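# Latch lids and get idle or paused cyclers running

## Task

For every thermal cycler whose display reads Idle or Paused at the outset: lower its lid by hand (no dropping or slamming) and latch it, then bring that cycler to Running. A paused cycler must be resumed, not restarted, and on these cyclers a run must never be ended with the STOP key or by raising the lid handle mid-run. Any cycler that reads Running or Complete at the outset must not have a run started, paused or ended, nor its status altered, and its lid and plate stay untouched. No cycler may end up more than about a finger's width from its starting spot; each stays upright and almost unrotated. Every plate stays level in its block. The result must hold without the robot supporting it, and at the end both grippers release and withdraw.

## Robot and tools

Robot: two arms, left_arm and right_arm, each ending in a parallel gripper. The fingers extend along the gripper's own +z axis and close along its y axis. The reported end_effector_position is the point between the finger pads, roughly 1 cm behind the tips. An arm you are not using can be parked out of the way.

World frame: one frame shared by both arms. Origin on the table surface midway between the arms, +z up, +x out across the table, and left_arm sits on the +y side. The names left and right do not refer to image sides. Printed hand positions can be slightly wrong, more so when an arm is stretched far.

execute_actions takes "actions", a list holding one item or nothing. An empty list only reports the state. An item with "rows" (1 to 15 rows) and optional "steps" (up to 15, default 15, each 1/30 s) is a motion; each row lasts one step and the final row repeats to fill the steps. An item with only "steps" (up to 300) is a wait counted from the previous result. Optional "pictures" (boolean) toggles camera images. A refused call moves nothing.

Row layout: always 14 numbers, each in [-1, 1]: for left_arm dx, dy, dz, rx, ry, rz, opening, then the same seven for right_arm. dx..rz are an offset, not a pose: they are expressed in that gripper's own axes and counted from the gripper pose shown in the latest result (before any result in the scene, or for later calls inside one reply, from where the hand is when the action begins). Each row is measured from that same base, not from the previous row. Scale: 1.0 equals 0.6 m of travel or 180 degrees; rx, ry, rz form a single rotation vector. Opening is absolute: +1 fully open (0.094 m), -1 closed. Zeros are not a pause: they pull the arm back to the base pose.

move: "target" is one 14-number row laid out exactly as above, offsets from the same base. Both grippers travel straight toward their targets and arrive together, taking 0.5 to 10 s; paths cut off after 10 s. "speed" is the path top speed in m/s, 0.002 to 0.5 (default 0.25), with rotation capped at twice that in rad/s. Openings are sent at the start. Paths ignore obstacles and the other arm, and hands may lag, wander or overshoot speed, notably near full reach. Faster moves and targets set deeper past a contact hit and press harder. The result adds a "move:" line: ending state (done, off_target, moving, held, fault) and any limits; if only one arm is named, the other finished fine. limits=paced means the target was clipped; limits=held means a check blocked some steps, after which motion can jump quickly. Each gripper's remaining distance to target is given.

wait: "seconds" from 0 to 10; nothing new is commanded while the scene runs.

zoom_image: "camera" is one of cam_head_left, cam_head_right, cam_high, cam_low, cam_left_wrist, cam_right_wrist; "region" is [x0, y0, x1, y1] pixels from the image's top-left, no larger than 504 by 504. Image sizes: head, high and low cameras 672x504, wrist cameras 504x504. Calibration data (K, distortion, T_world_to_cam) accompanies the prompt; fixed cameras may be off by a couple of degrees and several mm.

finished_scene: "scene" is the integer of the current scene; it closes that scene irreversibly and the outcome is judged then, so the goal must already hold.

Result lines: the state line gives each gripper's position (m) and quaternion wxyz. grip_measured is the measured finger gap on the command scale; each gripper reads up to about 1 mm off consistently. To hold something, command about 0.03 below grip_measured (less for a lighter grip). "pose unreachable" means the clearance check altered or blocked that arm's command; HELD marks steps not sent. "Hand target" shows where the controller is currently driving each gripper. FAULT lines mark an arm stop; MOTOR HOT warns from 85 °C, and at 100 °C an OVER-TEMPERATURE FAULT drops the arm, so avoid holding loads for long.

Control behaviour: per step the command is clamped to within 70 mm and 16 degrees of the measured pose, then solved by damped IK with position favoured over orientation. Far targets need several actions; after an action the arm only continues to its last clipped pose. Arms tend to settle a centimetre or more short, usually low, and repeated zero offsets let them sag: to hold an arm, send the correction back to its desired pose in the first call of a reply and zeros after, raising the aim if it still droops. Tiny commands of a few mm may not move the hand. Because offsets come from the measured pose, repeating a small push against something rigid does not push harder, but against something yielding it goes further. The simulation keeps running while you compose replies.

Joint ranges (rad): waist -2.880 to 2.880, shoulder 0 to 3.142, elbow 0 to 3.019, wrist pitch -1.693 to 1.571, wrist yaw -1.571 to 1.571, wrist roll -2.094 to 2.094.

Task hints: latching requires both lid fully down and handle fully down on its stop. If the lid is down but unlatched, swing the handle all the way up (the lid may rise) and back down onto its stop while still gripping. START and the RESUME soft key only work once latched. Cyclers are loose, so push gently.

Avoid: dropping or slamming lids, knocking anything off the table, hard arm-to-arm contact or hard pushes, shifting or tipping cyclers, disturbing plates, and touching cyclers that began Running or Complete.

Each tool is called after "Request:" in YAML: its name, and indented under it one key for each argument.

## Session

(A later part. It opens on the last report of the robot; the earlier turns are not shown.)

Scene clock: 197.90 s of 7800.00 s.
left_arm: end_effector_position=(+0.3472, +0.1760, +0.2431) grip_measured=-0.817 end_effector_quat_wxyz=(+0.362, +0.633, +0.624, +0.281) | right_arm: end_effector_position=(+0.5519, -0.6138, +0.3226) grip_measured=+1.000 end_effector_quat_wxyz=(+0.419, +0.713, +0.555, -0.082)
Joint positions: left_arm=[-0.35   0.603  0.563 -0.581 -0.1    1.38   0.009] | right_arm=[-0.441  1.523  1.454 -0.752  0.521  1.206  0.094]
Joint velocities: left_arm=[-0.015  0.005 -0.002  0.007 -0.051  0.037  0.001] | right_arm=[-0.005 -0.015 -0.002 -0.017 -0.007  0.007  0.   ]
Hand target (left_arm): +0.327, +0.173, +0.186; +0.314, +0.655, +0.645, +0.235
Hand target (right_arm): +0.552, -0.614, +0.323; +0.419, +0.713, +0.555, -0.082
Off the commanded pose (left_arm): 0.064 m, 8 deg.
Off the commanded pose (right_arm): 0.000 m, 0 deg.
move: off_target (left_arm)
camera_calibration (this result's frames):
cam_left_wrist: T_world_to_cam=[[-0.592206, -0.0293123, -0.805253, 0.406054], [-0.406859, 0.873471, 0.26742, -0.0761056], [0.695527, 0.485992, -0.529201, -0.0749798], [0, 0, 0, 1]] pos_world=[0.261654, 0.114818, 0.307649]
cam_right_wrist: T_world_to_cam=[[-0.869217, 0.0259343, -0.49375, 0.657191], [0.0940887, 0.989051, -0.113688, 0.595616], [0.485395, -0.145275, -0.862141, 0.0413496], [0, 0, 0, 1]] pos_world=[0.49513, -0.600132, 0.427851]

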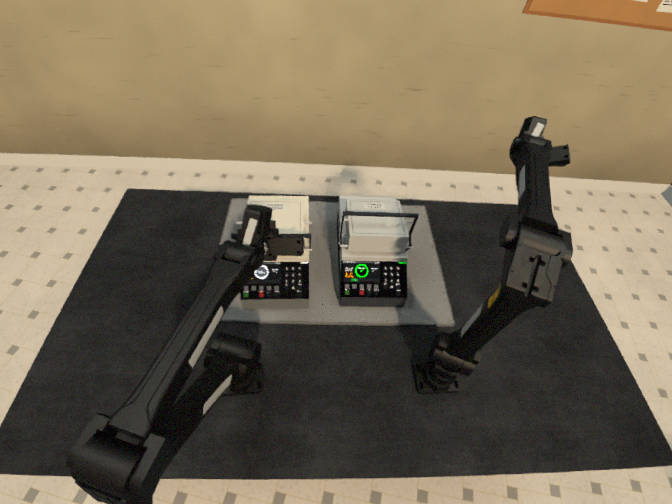

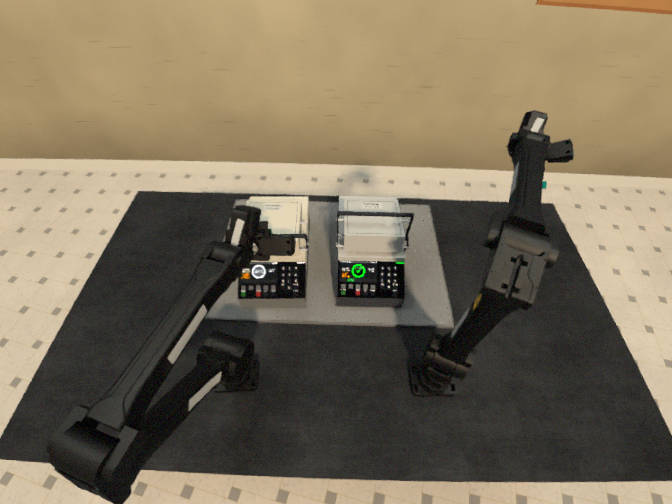

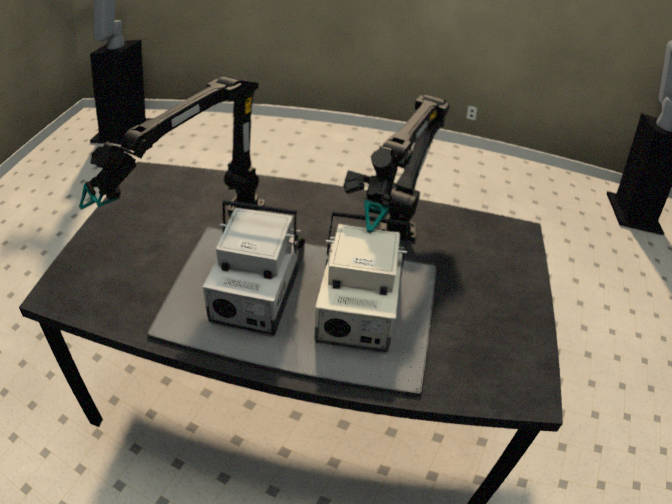

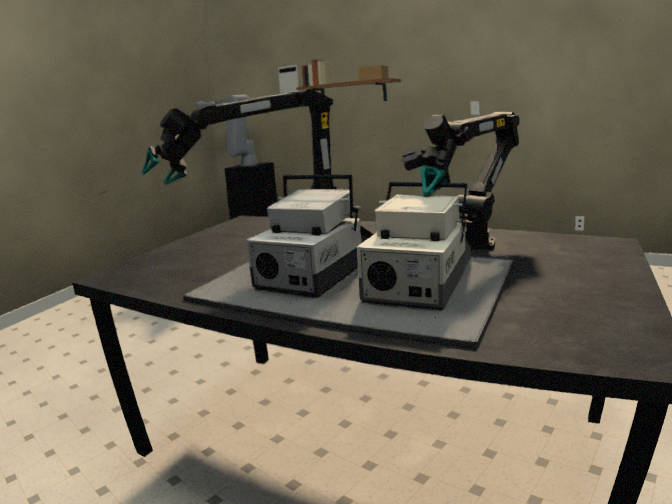

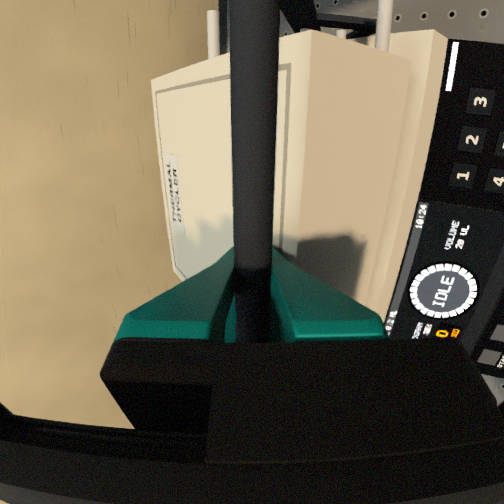

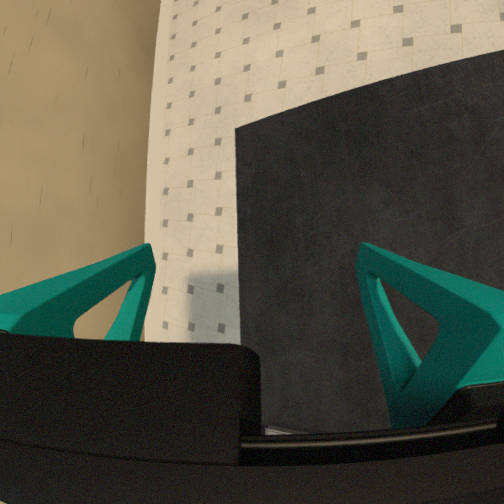

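Request:
move:
  target: [0,0,-0.03,0.06,0,0,-0.6,0,0,0,0,0,0,1]
  speed: 0.02

Request:
move:
  target: [0,0,0,0,0,0,-0.87,0,0,0,0,0,0,1]

Request:
move:
  target: [0,-0.11,0.0,0,0,0,-0.87,0,0,0,0,0,0,1]
  speed: 0.03

Request:
move:
  target: [0,-0.1,0.03,0,0,0,-0.87,0,0,0,0,0,0,1]
  speed: 0.03

Scene clock: 209.47 s of 7800.00 s.
left_arm: end_effector_position=(+0.3325, +0.1762, +0.2478) grip_measured=-0.602 end_effector_quat_wxyz=(+0.311, +0.662, +0.642, +0.228) | right_arm: end_effector_position=(+0.5519, -0.6138, +0.3226) grip_measured=+1.000 end_effector_quat_wxyz=(+0.419, +0.713, +0.555, -0.082)
Joint positions: left_arm=[-0.335  0.64   0.665 -0.804 -0.052  1.382  0.019] | right_arm=[-0.441  1.523  1.454 -0.752  0.521  1.206  0.094]
Joint velocities: left_arm=[-0.005 -0.024 -0.012 -0.017  0.007 -0.051  0.001] | right_arm=[-0.015 -0.024  0.007 -0.002  0.066 -0.007  0.   ]
Hand target (left_arm): +0.332, +0.178, +0.253; +0.302, +0.663, +0.648, +0.221
Hand target (right_arm): +0.552, -0.614, +0.323; +0.419, +0.713, +0.555, -0.082
Off the commanded pose (left_arm): 0.006 m, 2 deg.
Off the commanded pose (right_arm): 0.000 m, 0 deg.
After step 90, 3.63 s passed at rest.
move: done
camera_calibration (this result's frames):
cam_left_wrist: T_world_to_cam=[[-0.713424, -0.00646612, -0.700703, 0.411479], [-0.338102, 0.879036, 0.336128, -0.124393], [0.61377, 0.476711, -0.629312, -0.00871698], [0, 0, 0, 1]] pos_world=[0.256852, 0.116162, 0.324651]
cam_right_wrist: T_world_to_cam=[[-0.869217, 0.0259343, -0.49375, 0.657191], [0.0940887, 0.989051, -0.113688, 0.595616], [0.485395, -0.145275, -0.862141, 0.0413496], [0, 0, 0, 1]] pos_world=[0.49513, -0.600132, 0.427851]

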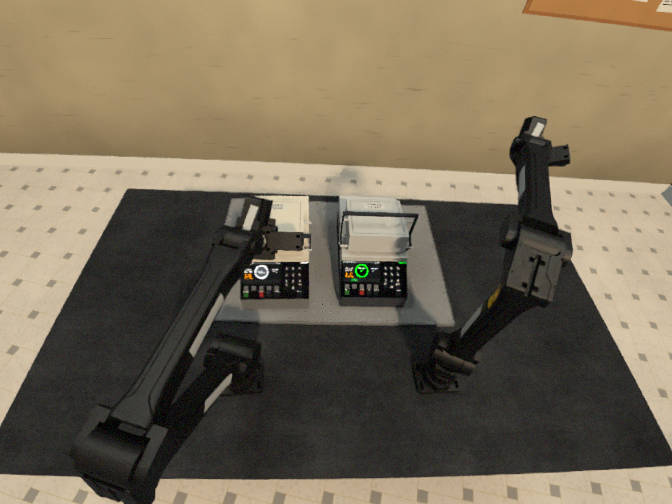

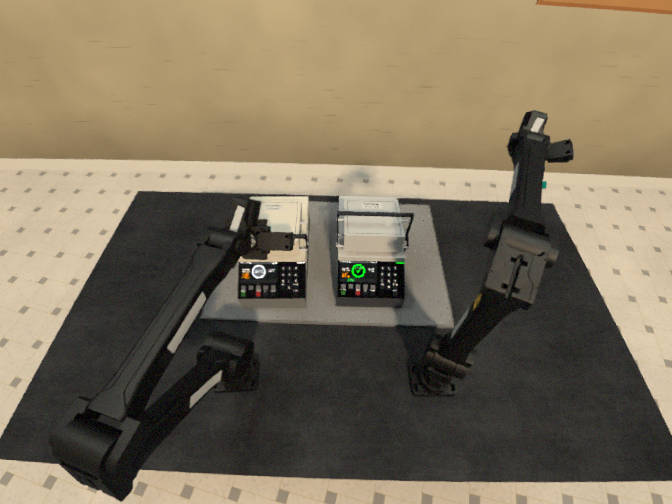

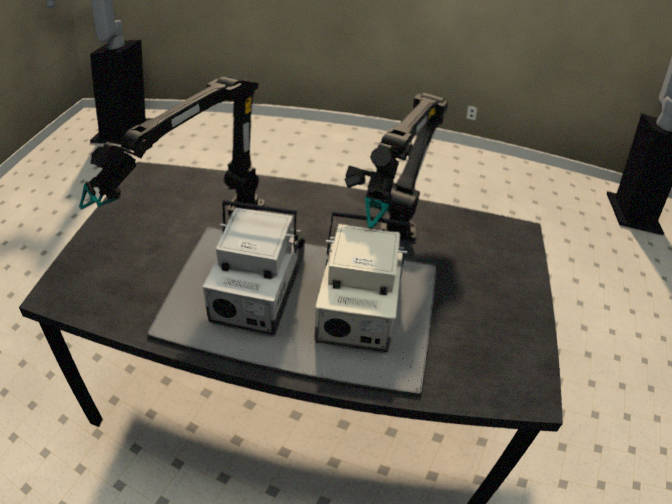

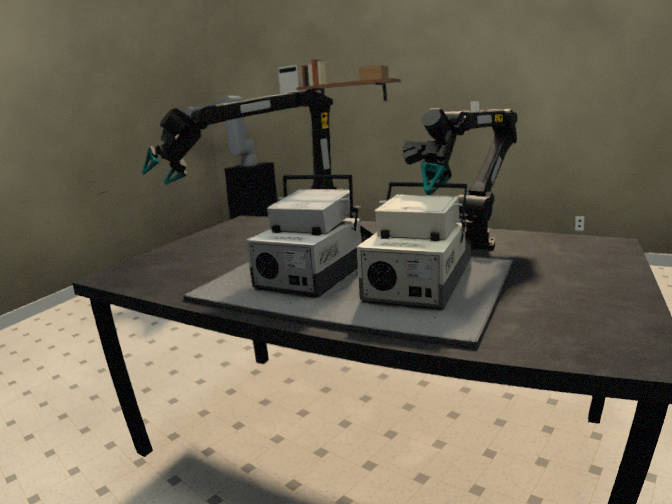

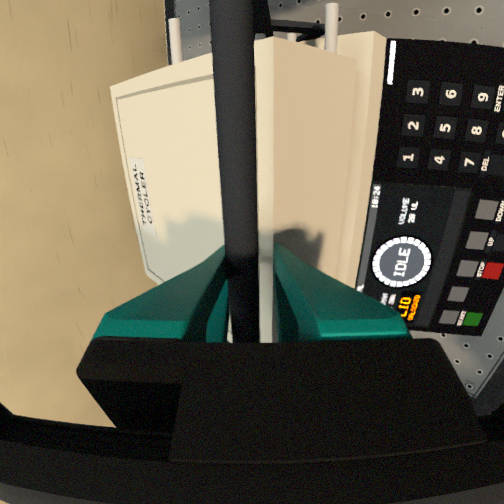

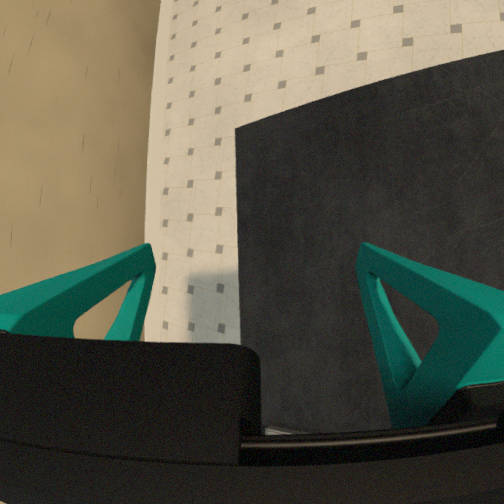

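Scene clock: 209.97 s of 7800.00 s.
left_arm: end_effector_position=(+0.3332, +0.1761, +0.2485) grip_measured=-0.799 end_effector_quat_wxyz=(+0.315, +0.657, +0.647, +0.227) | right_arm: end_effector_position=(+0.5519, -0.6138, +0.3226) grip_measured=+1.000 end_effector_quat_wxyz=(+0.419, +0.713, +0.555, -0.082)
Joint positions: left_arm=[-0.335  0.64   0.665 -0.8   -0.052  1.367  0.009] | right_arm=[-0.441  1.523  1.454 -0.752  0.521  1.206  0.094]
Joint velocities: left_arm=[-0.015  0.015 -0.012 -0.007 -0.081  0.081 -0.   ] | right_arm=[-0.015 -0.015  0.007  0.007 -0.037 -0.037  0.   ]
Hand target (left_arm): +0.333, +0.176, +0.248; +0.311, +0.662, +0.642, +0.228
Hand target (right_arm): +0.552, -0.614, +0.323; +0.419, +0.713, +0.555, -0.082
Off the commanded pose (left_arm): 0.001 m, 1 deg.
Off the commanded pose (right_arm): 0.000 m, 0 deg.
move: done
camera_calibration (this result's frames):
cam_left_wrist: T_world_to_cam=[[-0.711952, -0.0222531, -0.701876, 0.414982], [-0.348121, 0.87922, 0.325243, -0.118253], [0.609866, 0.475895, -0.633709, -0.00607704], [0, 0, 0, 1]] pos_world=[0.257987, 0.116097, 0.325876]
cam_right_wrist: T_world_to_cam=[[-0.869217, 0.0259343, -0.49375, 0.657191], [0.0940887, 0.989051, -0.113688, 0.595616], [0.485395, -0.145275, -0.862141, 0.0413496], [0, 0, 0, 1]] pos_world=[0.49513, -0.600132, 0.427851]

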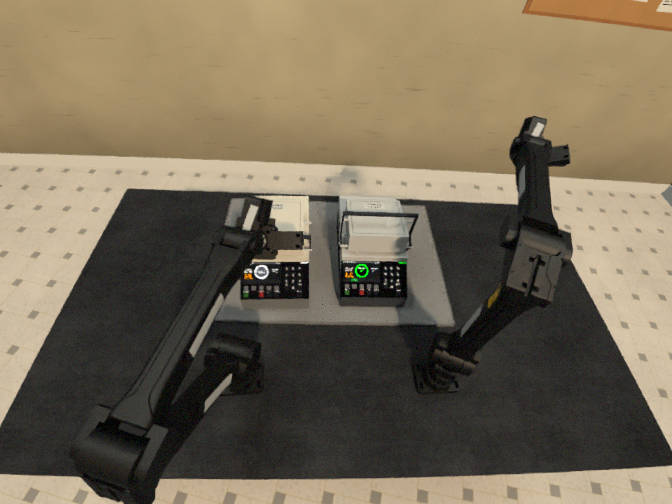

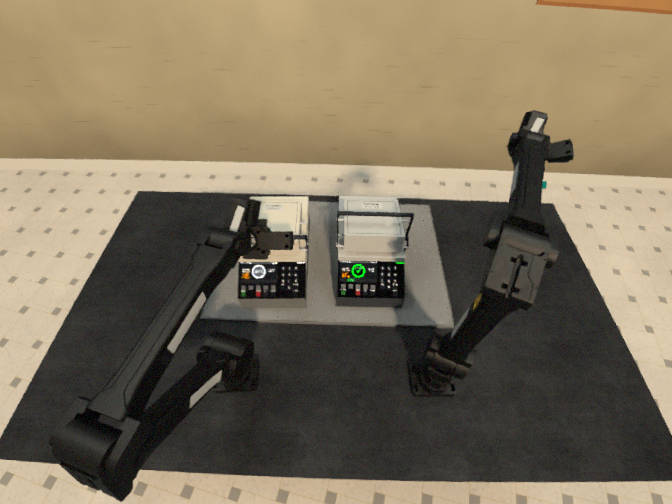

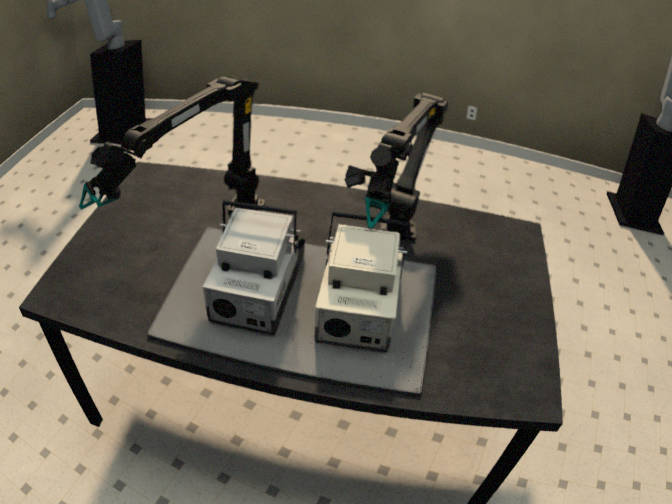

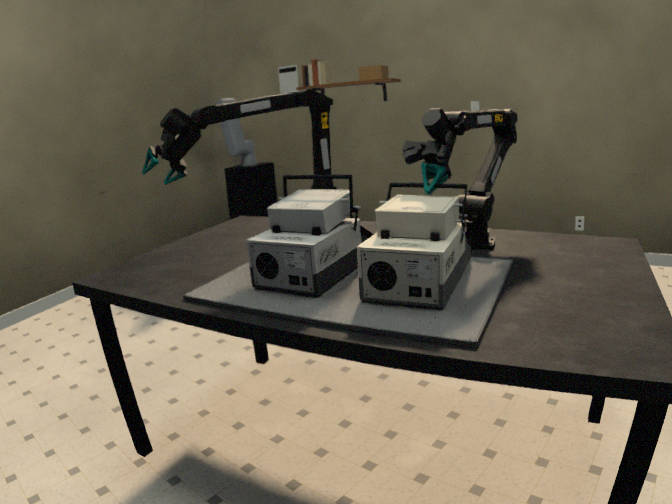

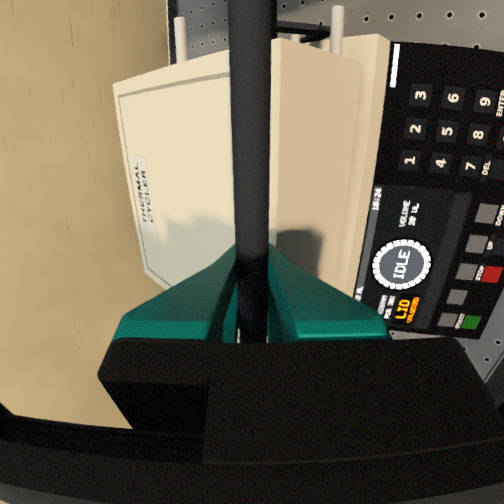

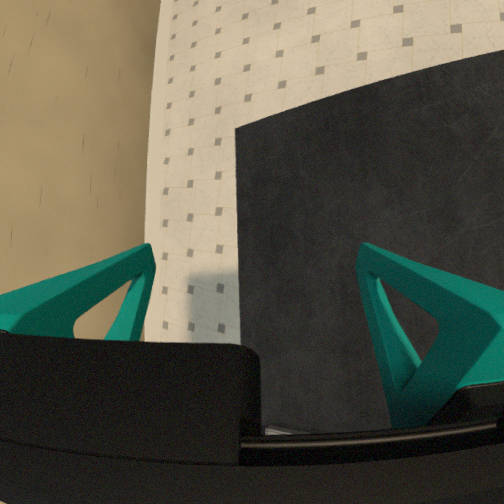

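Scene clock: 212.43 s of 7800.00 s.
left_arm: end_effector_position=(+0.3083, +0.1746, +0.2172) grip_measured=-0.799 end_effector_quat_wxyz=(+0.330, +0.647, +0.642, +0.247) | right_arm: end_effector_position=(+0.5519, -0.6138, +0.3226) grip_measured=+1.000 end_effector_quat_wxyz=(+0.419, +0.713, +0.555, -0.082)
Joint positions: left_arm=[-0.399  0.519  0.526 -0.734 -0.118  1.326  0.009] | right_arm=[-0.441  1.523  1.454 -0.752  0.521  1.206  0.094]
Joint velocities: left_arm=[ 0.005 -0.015 -0.007  0.002  0.051  0.022 -0.001] | right_arm=[-0.005 -0.005 -0.012 -0.007 -0.051 -0.037  0.   ]
Hand target (left_arm): +0.289, +0.174, +0.202; +0.315, +0.657, +0.647, +0.226
Hand target (right_arm): +0.552, -0.614, +0.323; +0.419, +0.713, +0.555, -0.082
Off the commanded pose (left_arm): 0.027 m, 3 deg.
Off the commanded pose (right_arm): 0.000 m, 0 deg.
move: off_target (left_arm)
camera_calibration (this result's frames):
cam_left_wrist: T_world_to_cam=[[-0.672625, -0.0296061, -0.739391, 0.372597], [-0.375459, 0.874682, 0.306533, -0.102103], [0.637656, 0.483793, -0.599449, -0.0274358], [0, 0, 0, 1]] pos_world=[0.229777, 0.113612, 0.290346]
cam_right_wrist: T_world_to_cam=[[-0.869217, 0.0259343, -0.49375, 0.657191], [0.0940887, 0.989051, -0.113688, 0.595616], [0.485395, -0.145275, -0.862141, 0.0413496], [0, 0, 0, 1]] pos_world=[0.49513, -0.600132, 0.427851]

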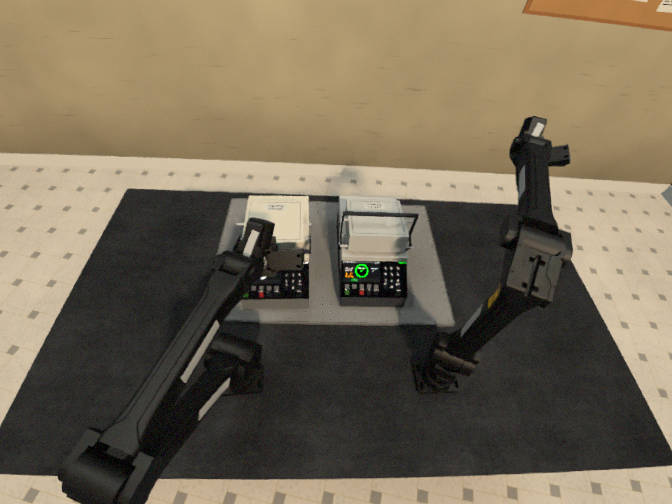

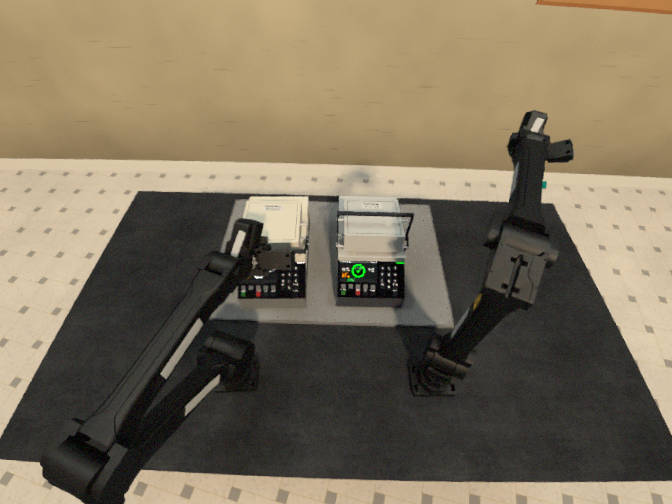

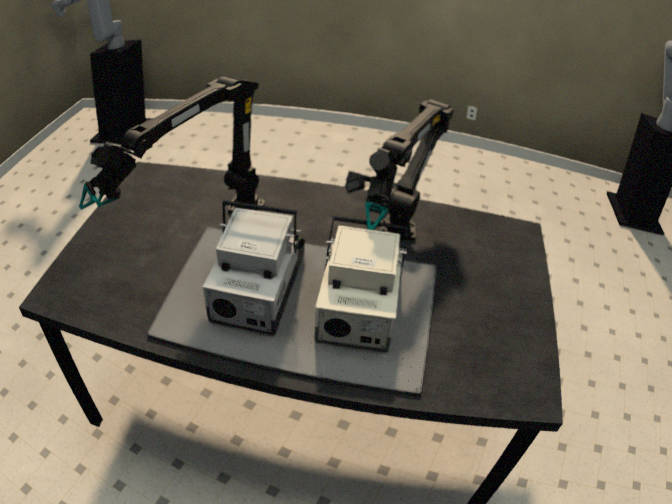

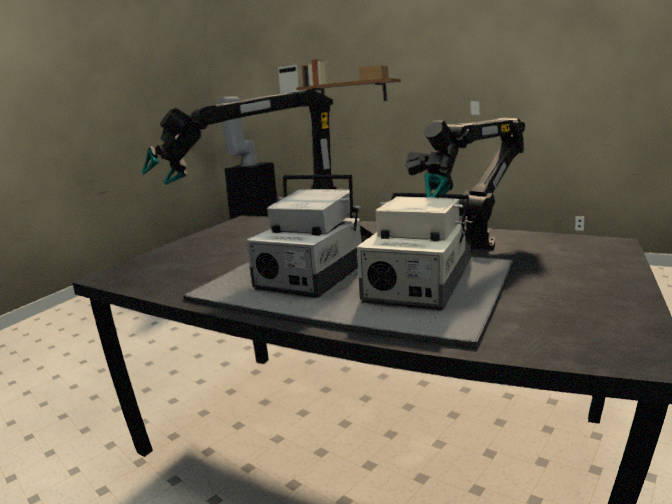

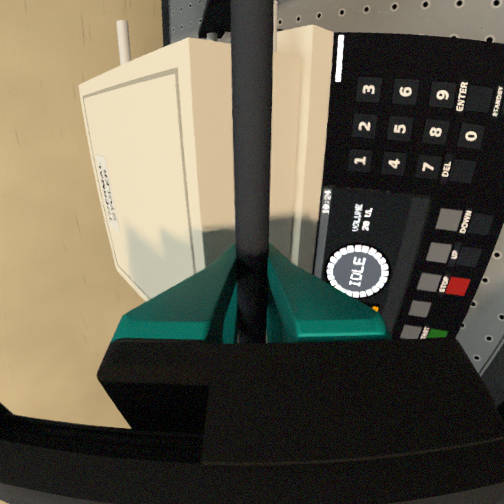

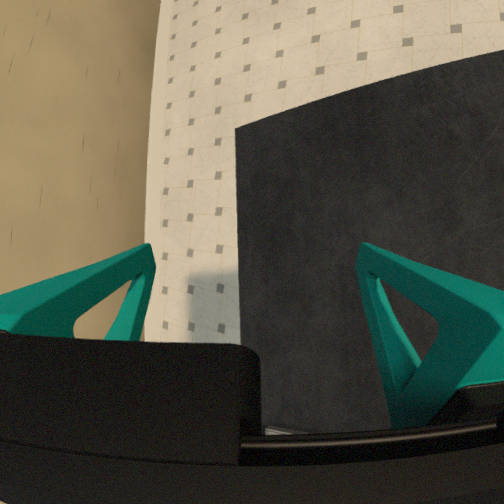

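Scene clock: 214.80 s of 7800.00 s.
left_arm: end_effector_position=(+0.2995, +0.1737, +0.1930) grip_measured=-0.799 end_effector_quat_wxyz=(+0.355, +0.633, +0.630, +0.279) | right_arm: end_effector_position=(+0.5519, -0.6138, +0.3226) grip_measured=+1.000 end_effector_quat_wxyz=(+0.419, +0.713, +0.555, -0.082)
Joint positions: left_arm=[-0.457  0.434  0.404 -0.619 -0.193  1.309  0.009] | right_arm=[-0.441  1.523  1.454 -0.752  0.521  1.206  0.094]
Joint velocities: left_arm=[ 0.005  0.015  0.007  0.007 -0.007 -0.066 -0.   ] | right_arm=[-0.015 -0.024 -0.002 -0.012 -0.037 -0.007  0.   ]
Hand target (left_arm): +0.284, +0.171, +0.161; +0.330, +0.647, +0.642, +0.247
Hand target (right_arm): +0.552, -0.614, +0.323; +0.419, +0.713, +0.555, -0.082
Off the commanded pose (left_arm): 0.037 m, 5 deg.
Off the commanded pose (right_arm): 0.000 m, 0 deg.
move: off_target (left_arm)
camera_calibration (this result's frames):
cam_left_wrist: T_world_to_cam=[[-0.605207, -0.0319614, -0.795426, 0.339765], [-0.410819, 0.868401, 0.277682, -0.0799717], [0.681874, 0.494831, -0.538693, -0.0627384], [0, 0, 0, 1]] pos_world=[0.215554, 0.111352, 0.258668]
cam_right_wrist: T_world_to_cam=[[-0.869217, 0.0259343, -0.49375, 0.657191], [0.0940887, 0.989051, -0.113688, 0.595616], [0.485395, -0.145275, -0.862141, 0.0413496], [0, 0, 0, 1]] pos_world=[0.49513, -0.600132, 0.427851]

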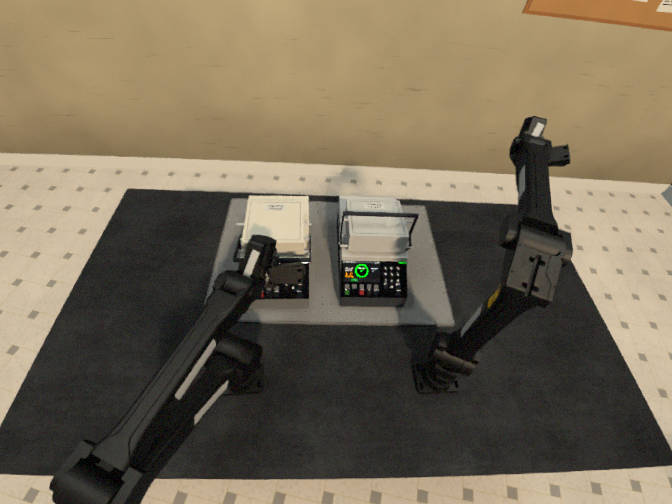

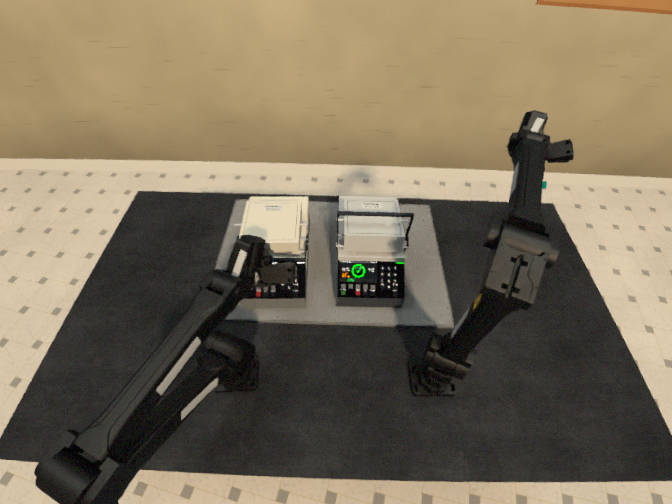

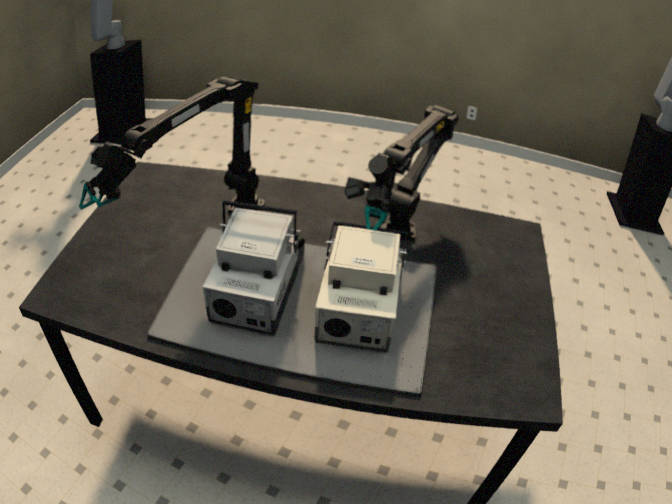

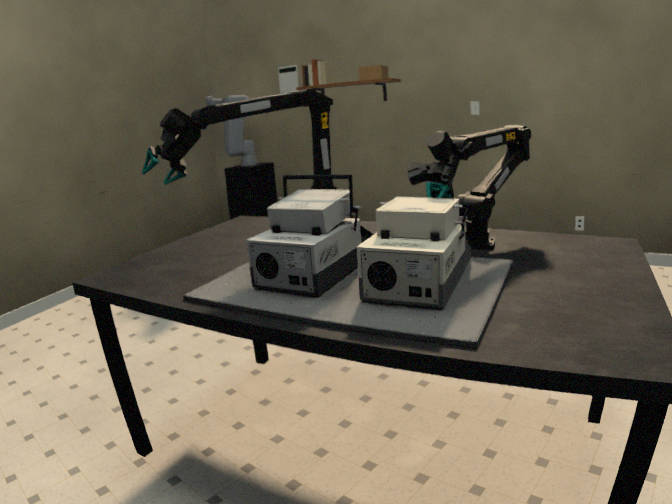

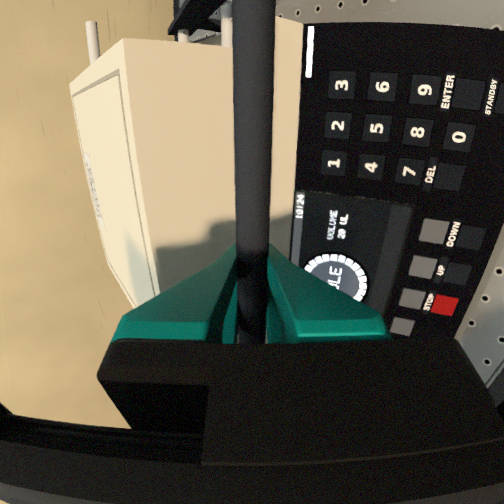

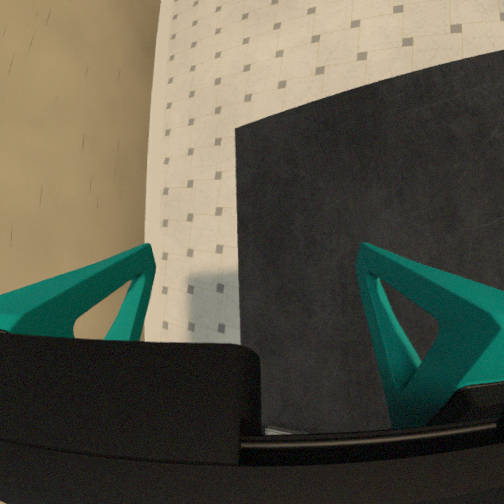

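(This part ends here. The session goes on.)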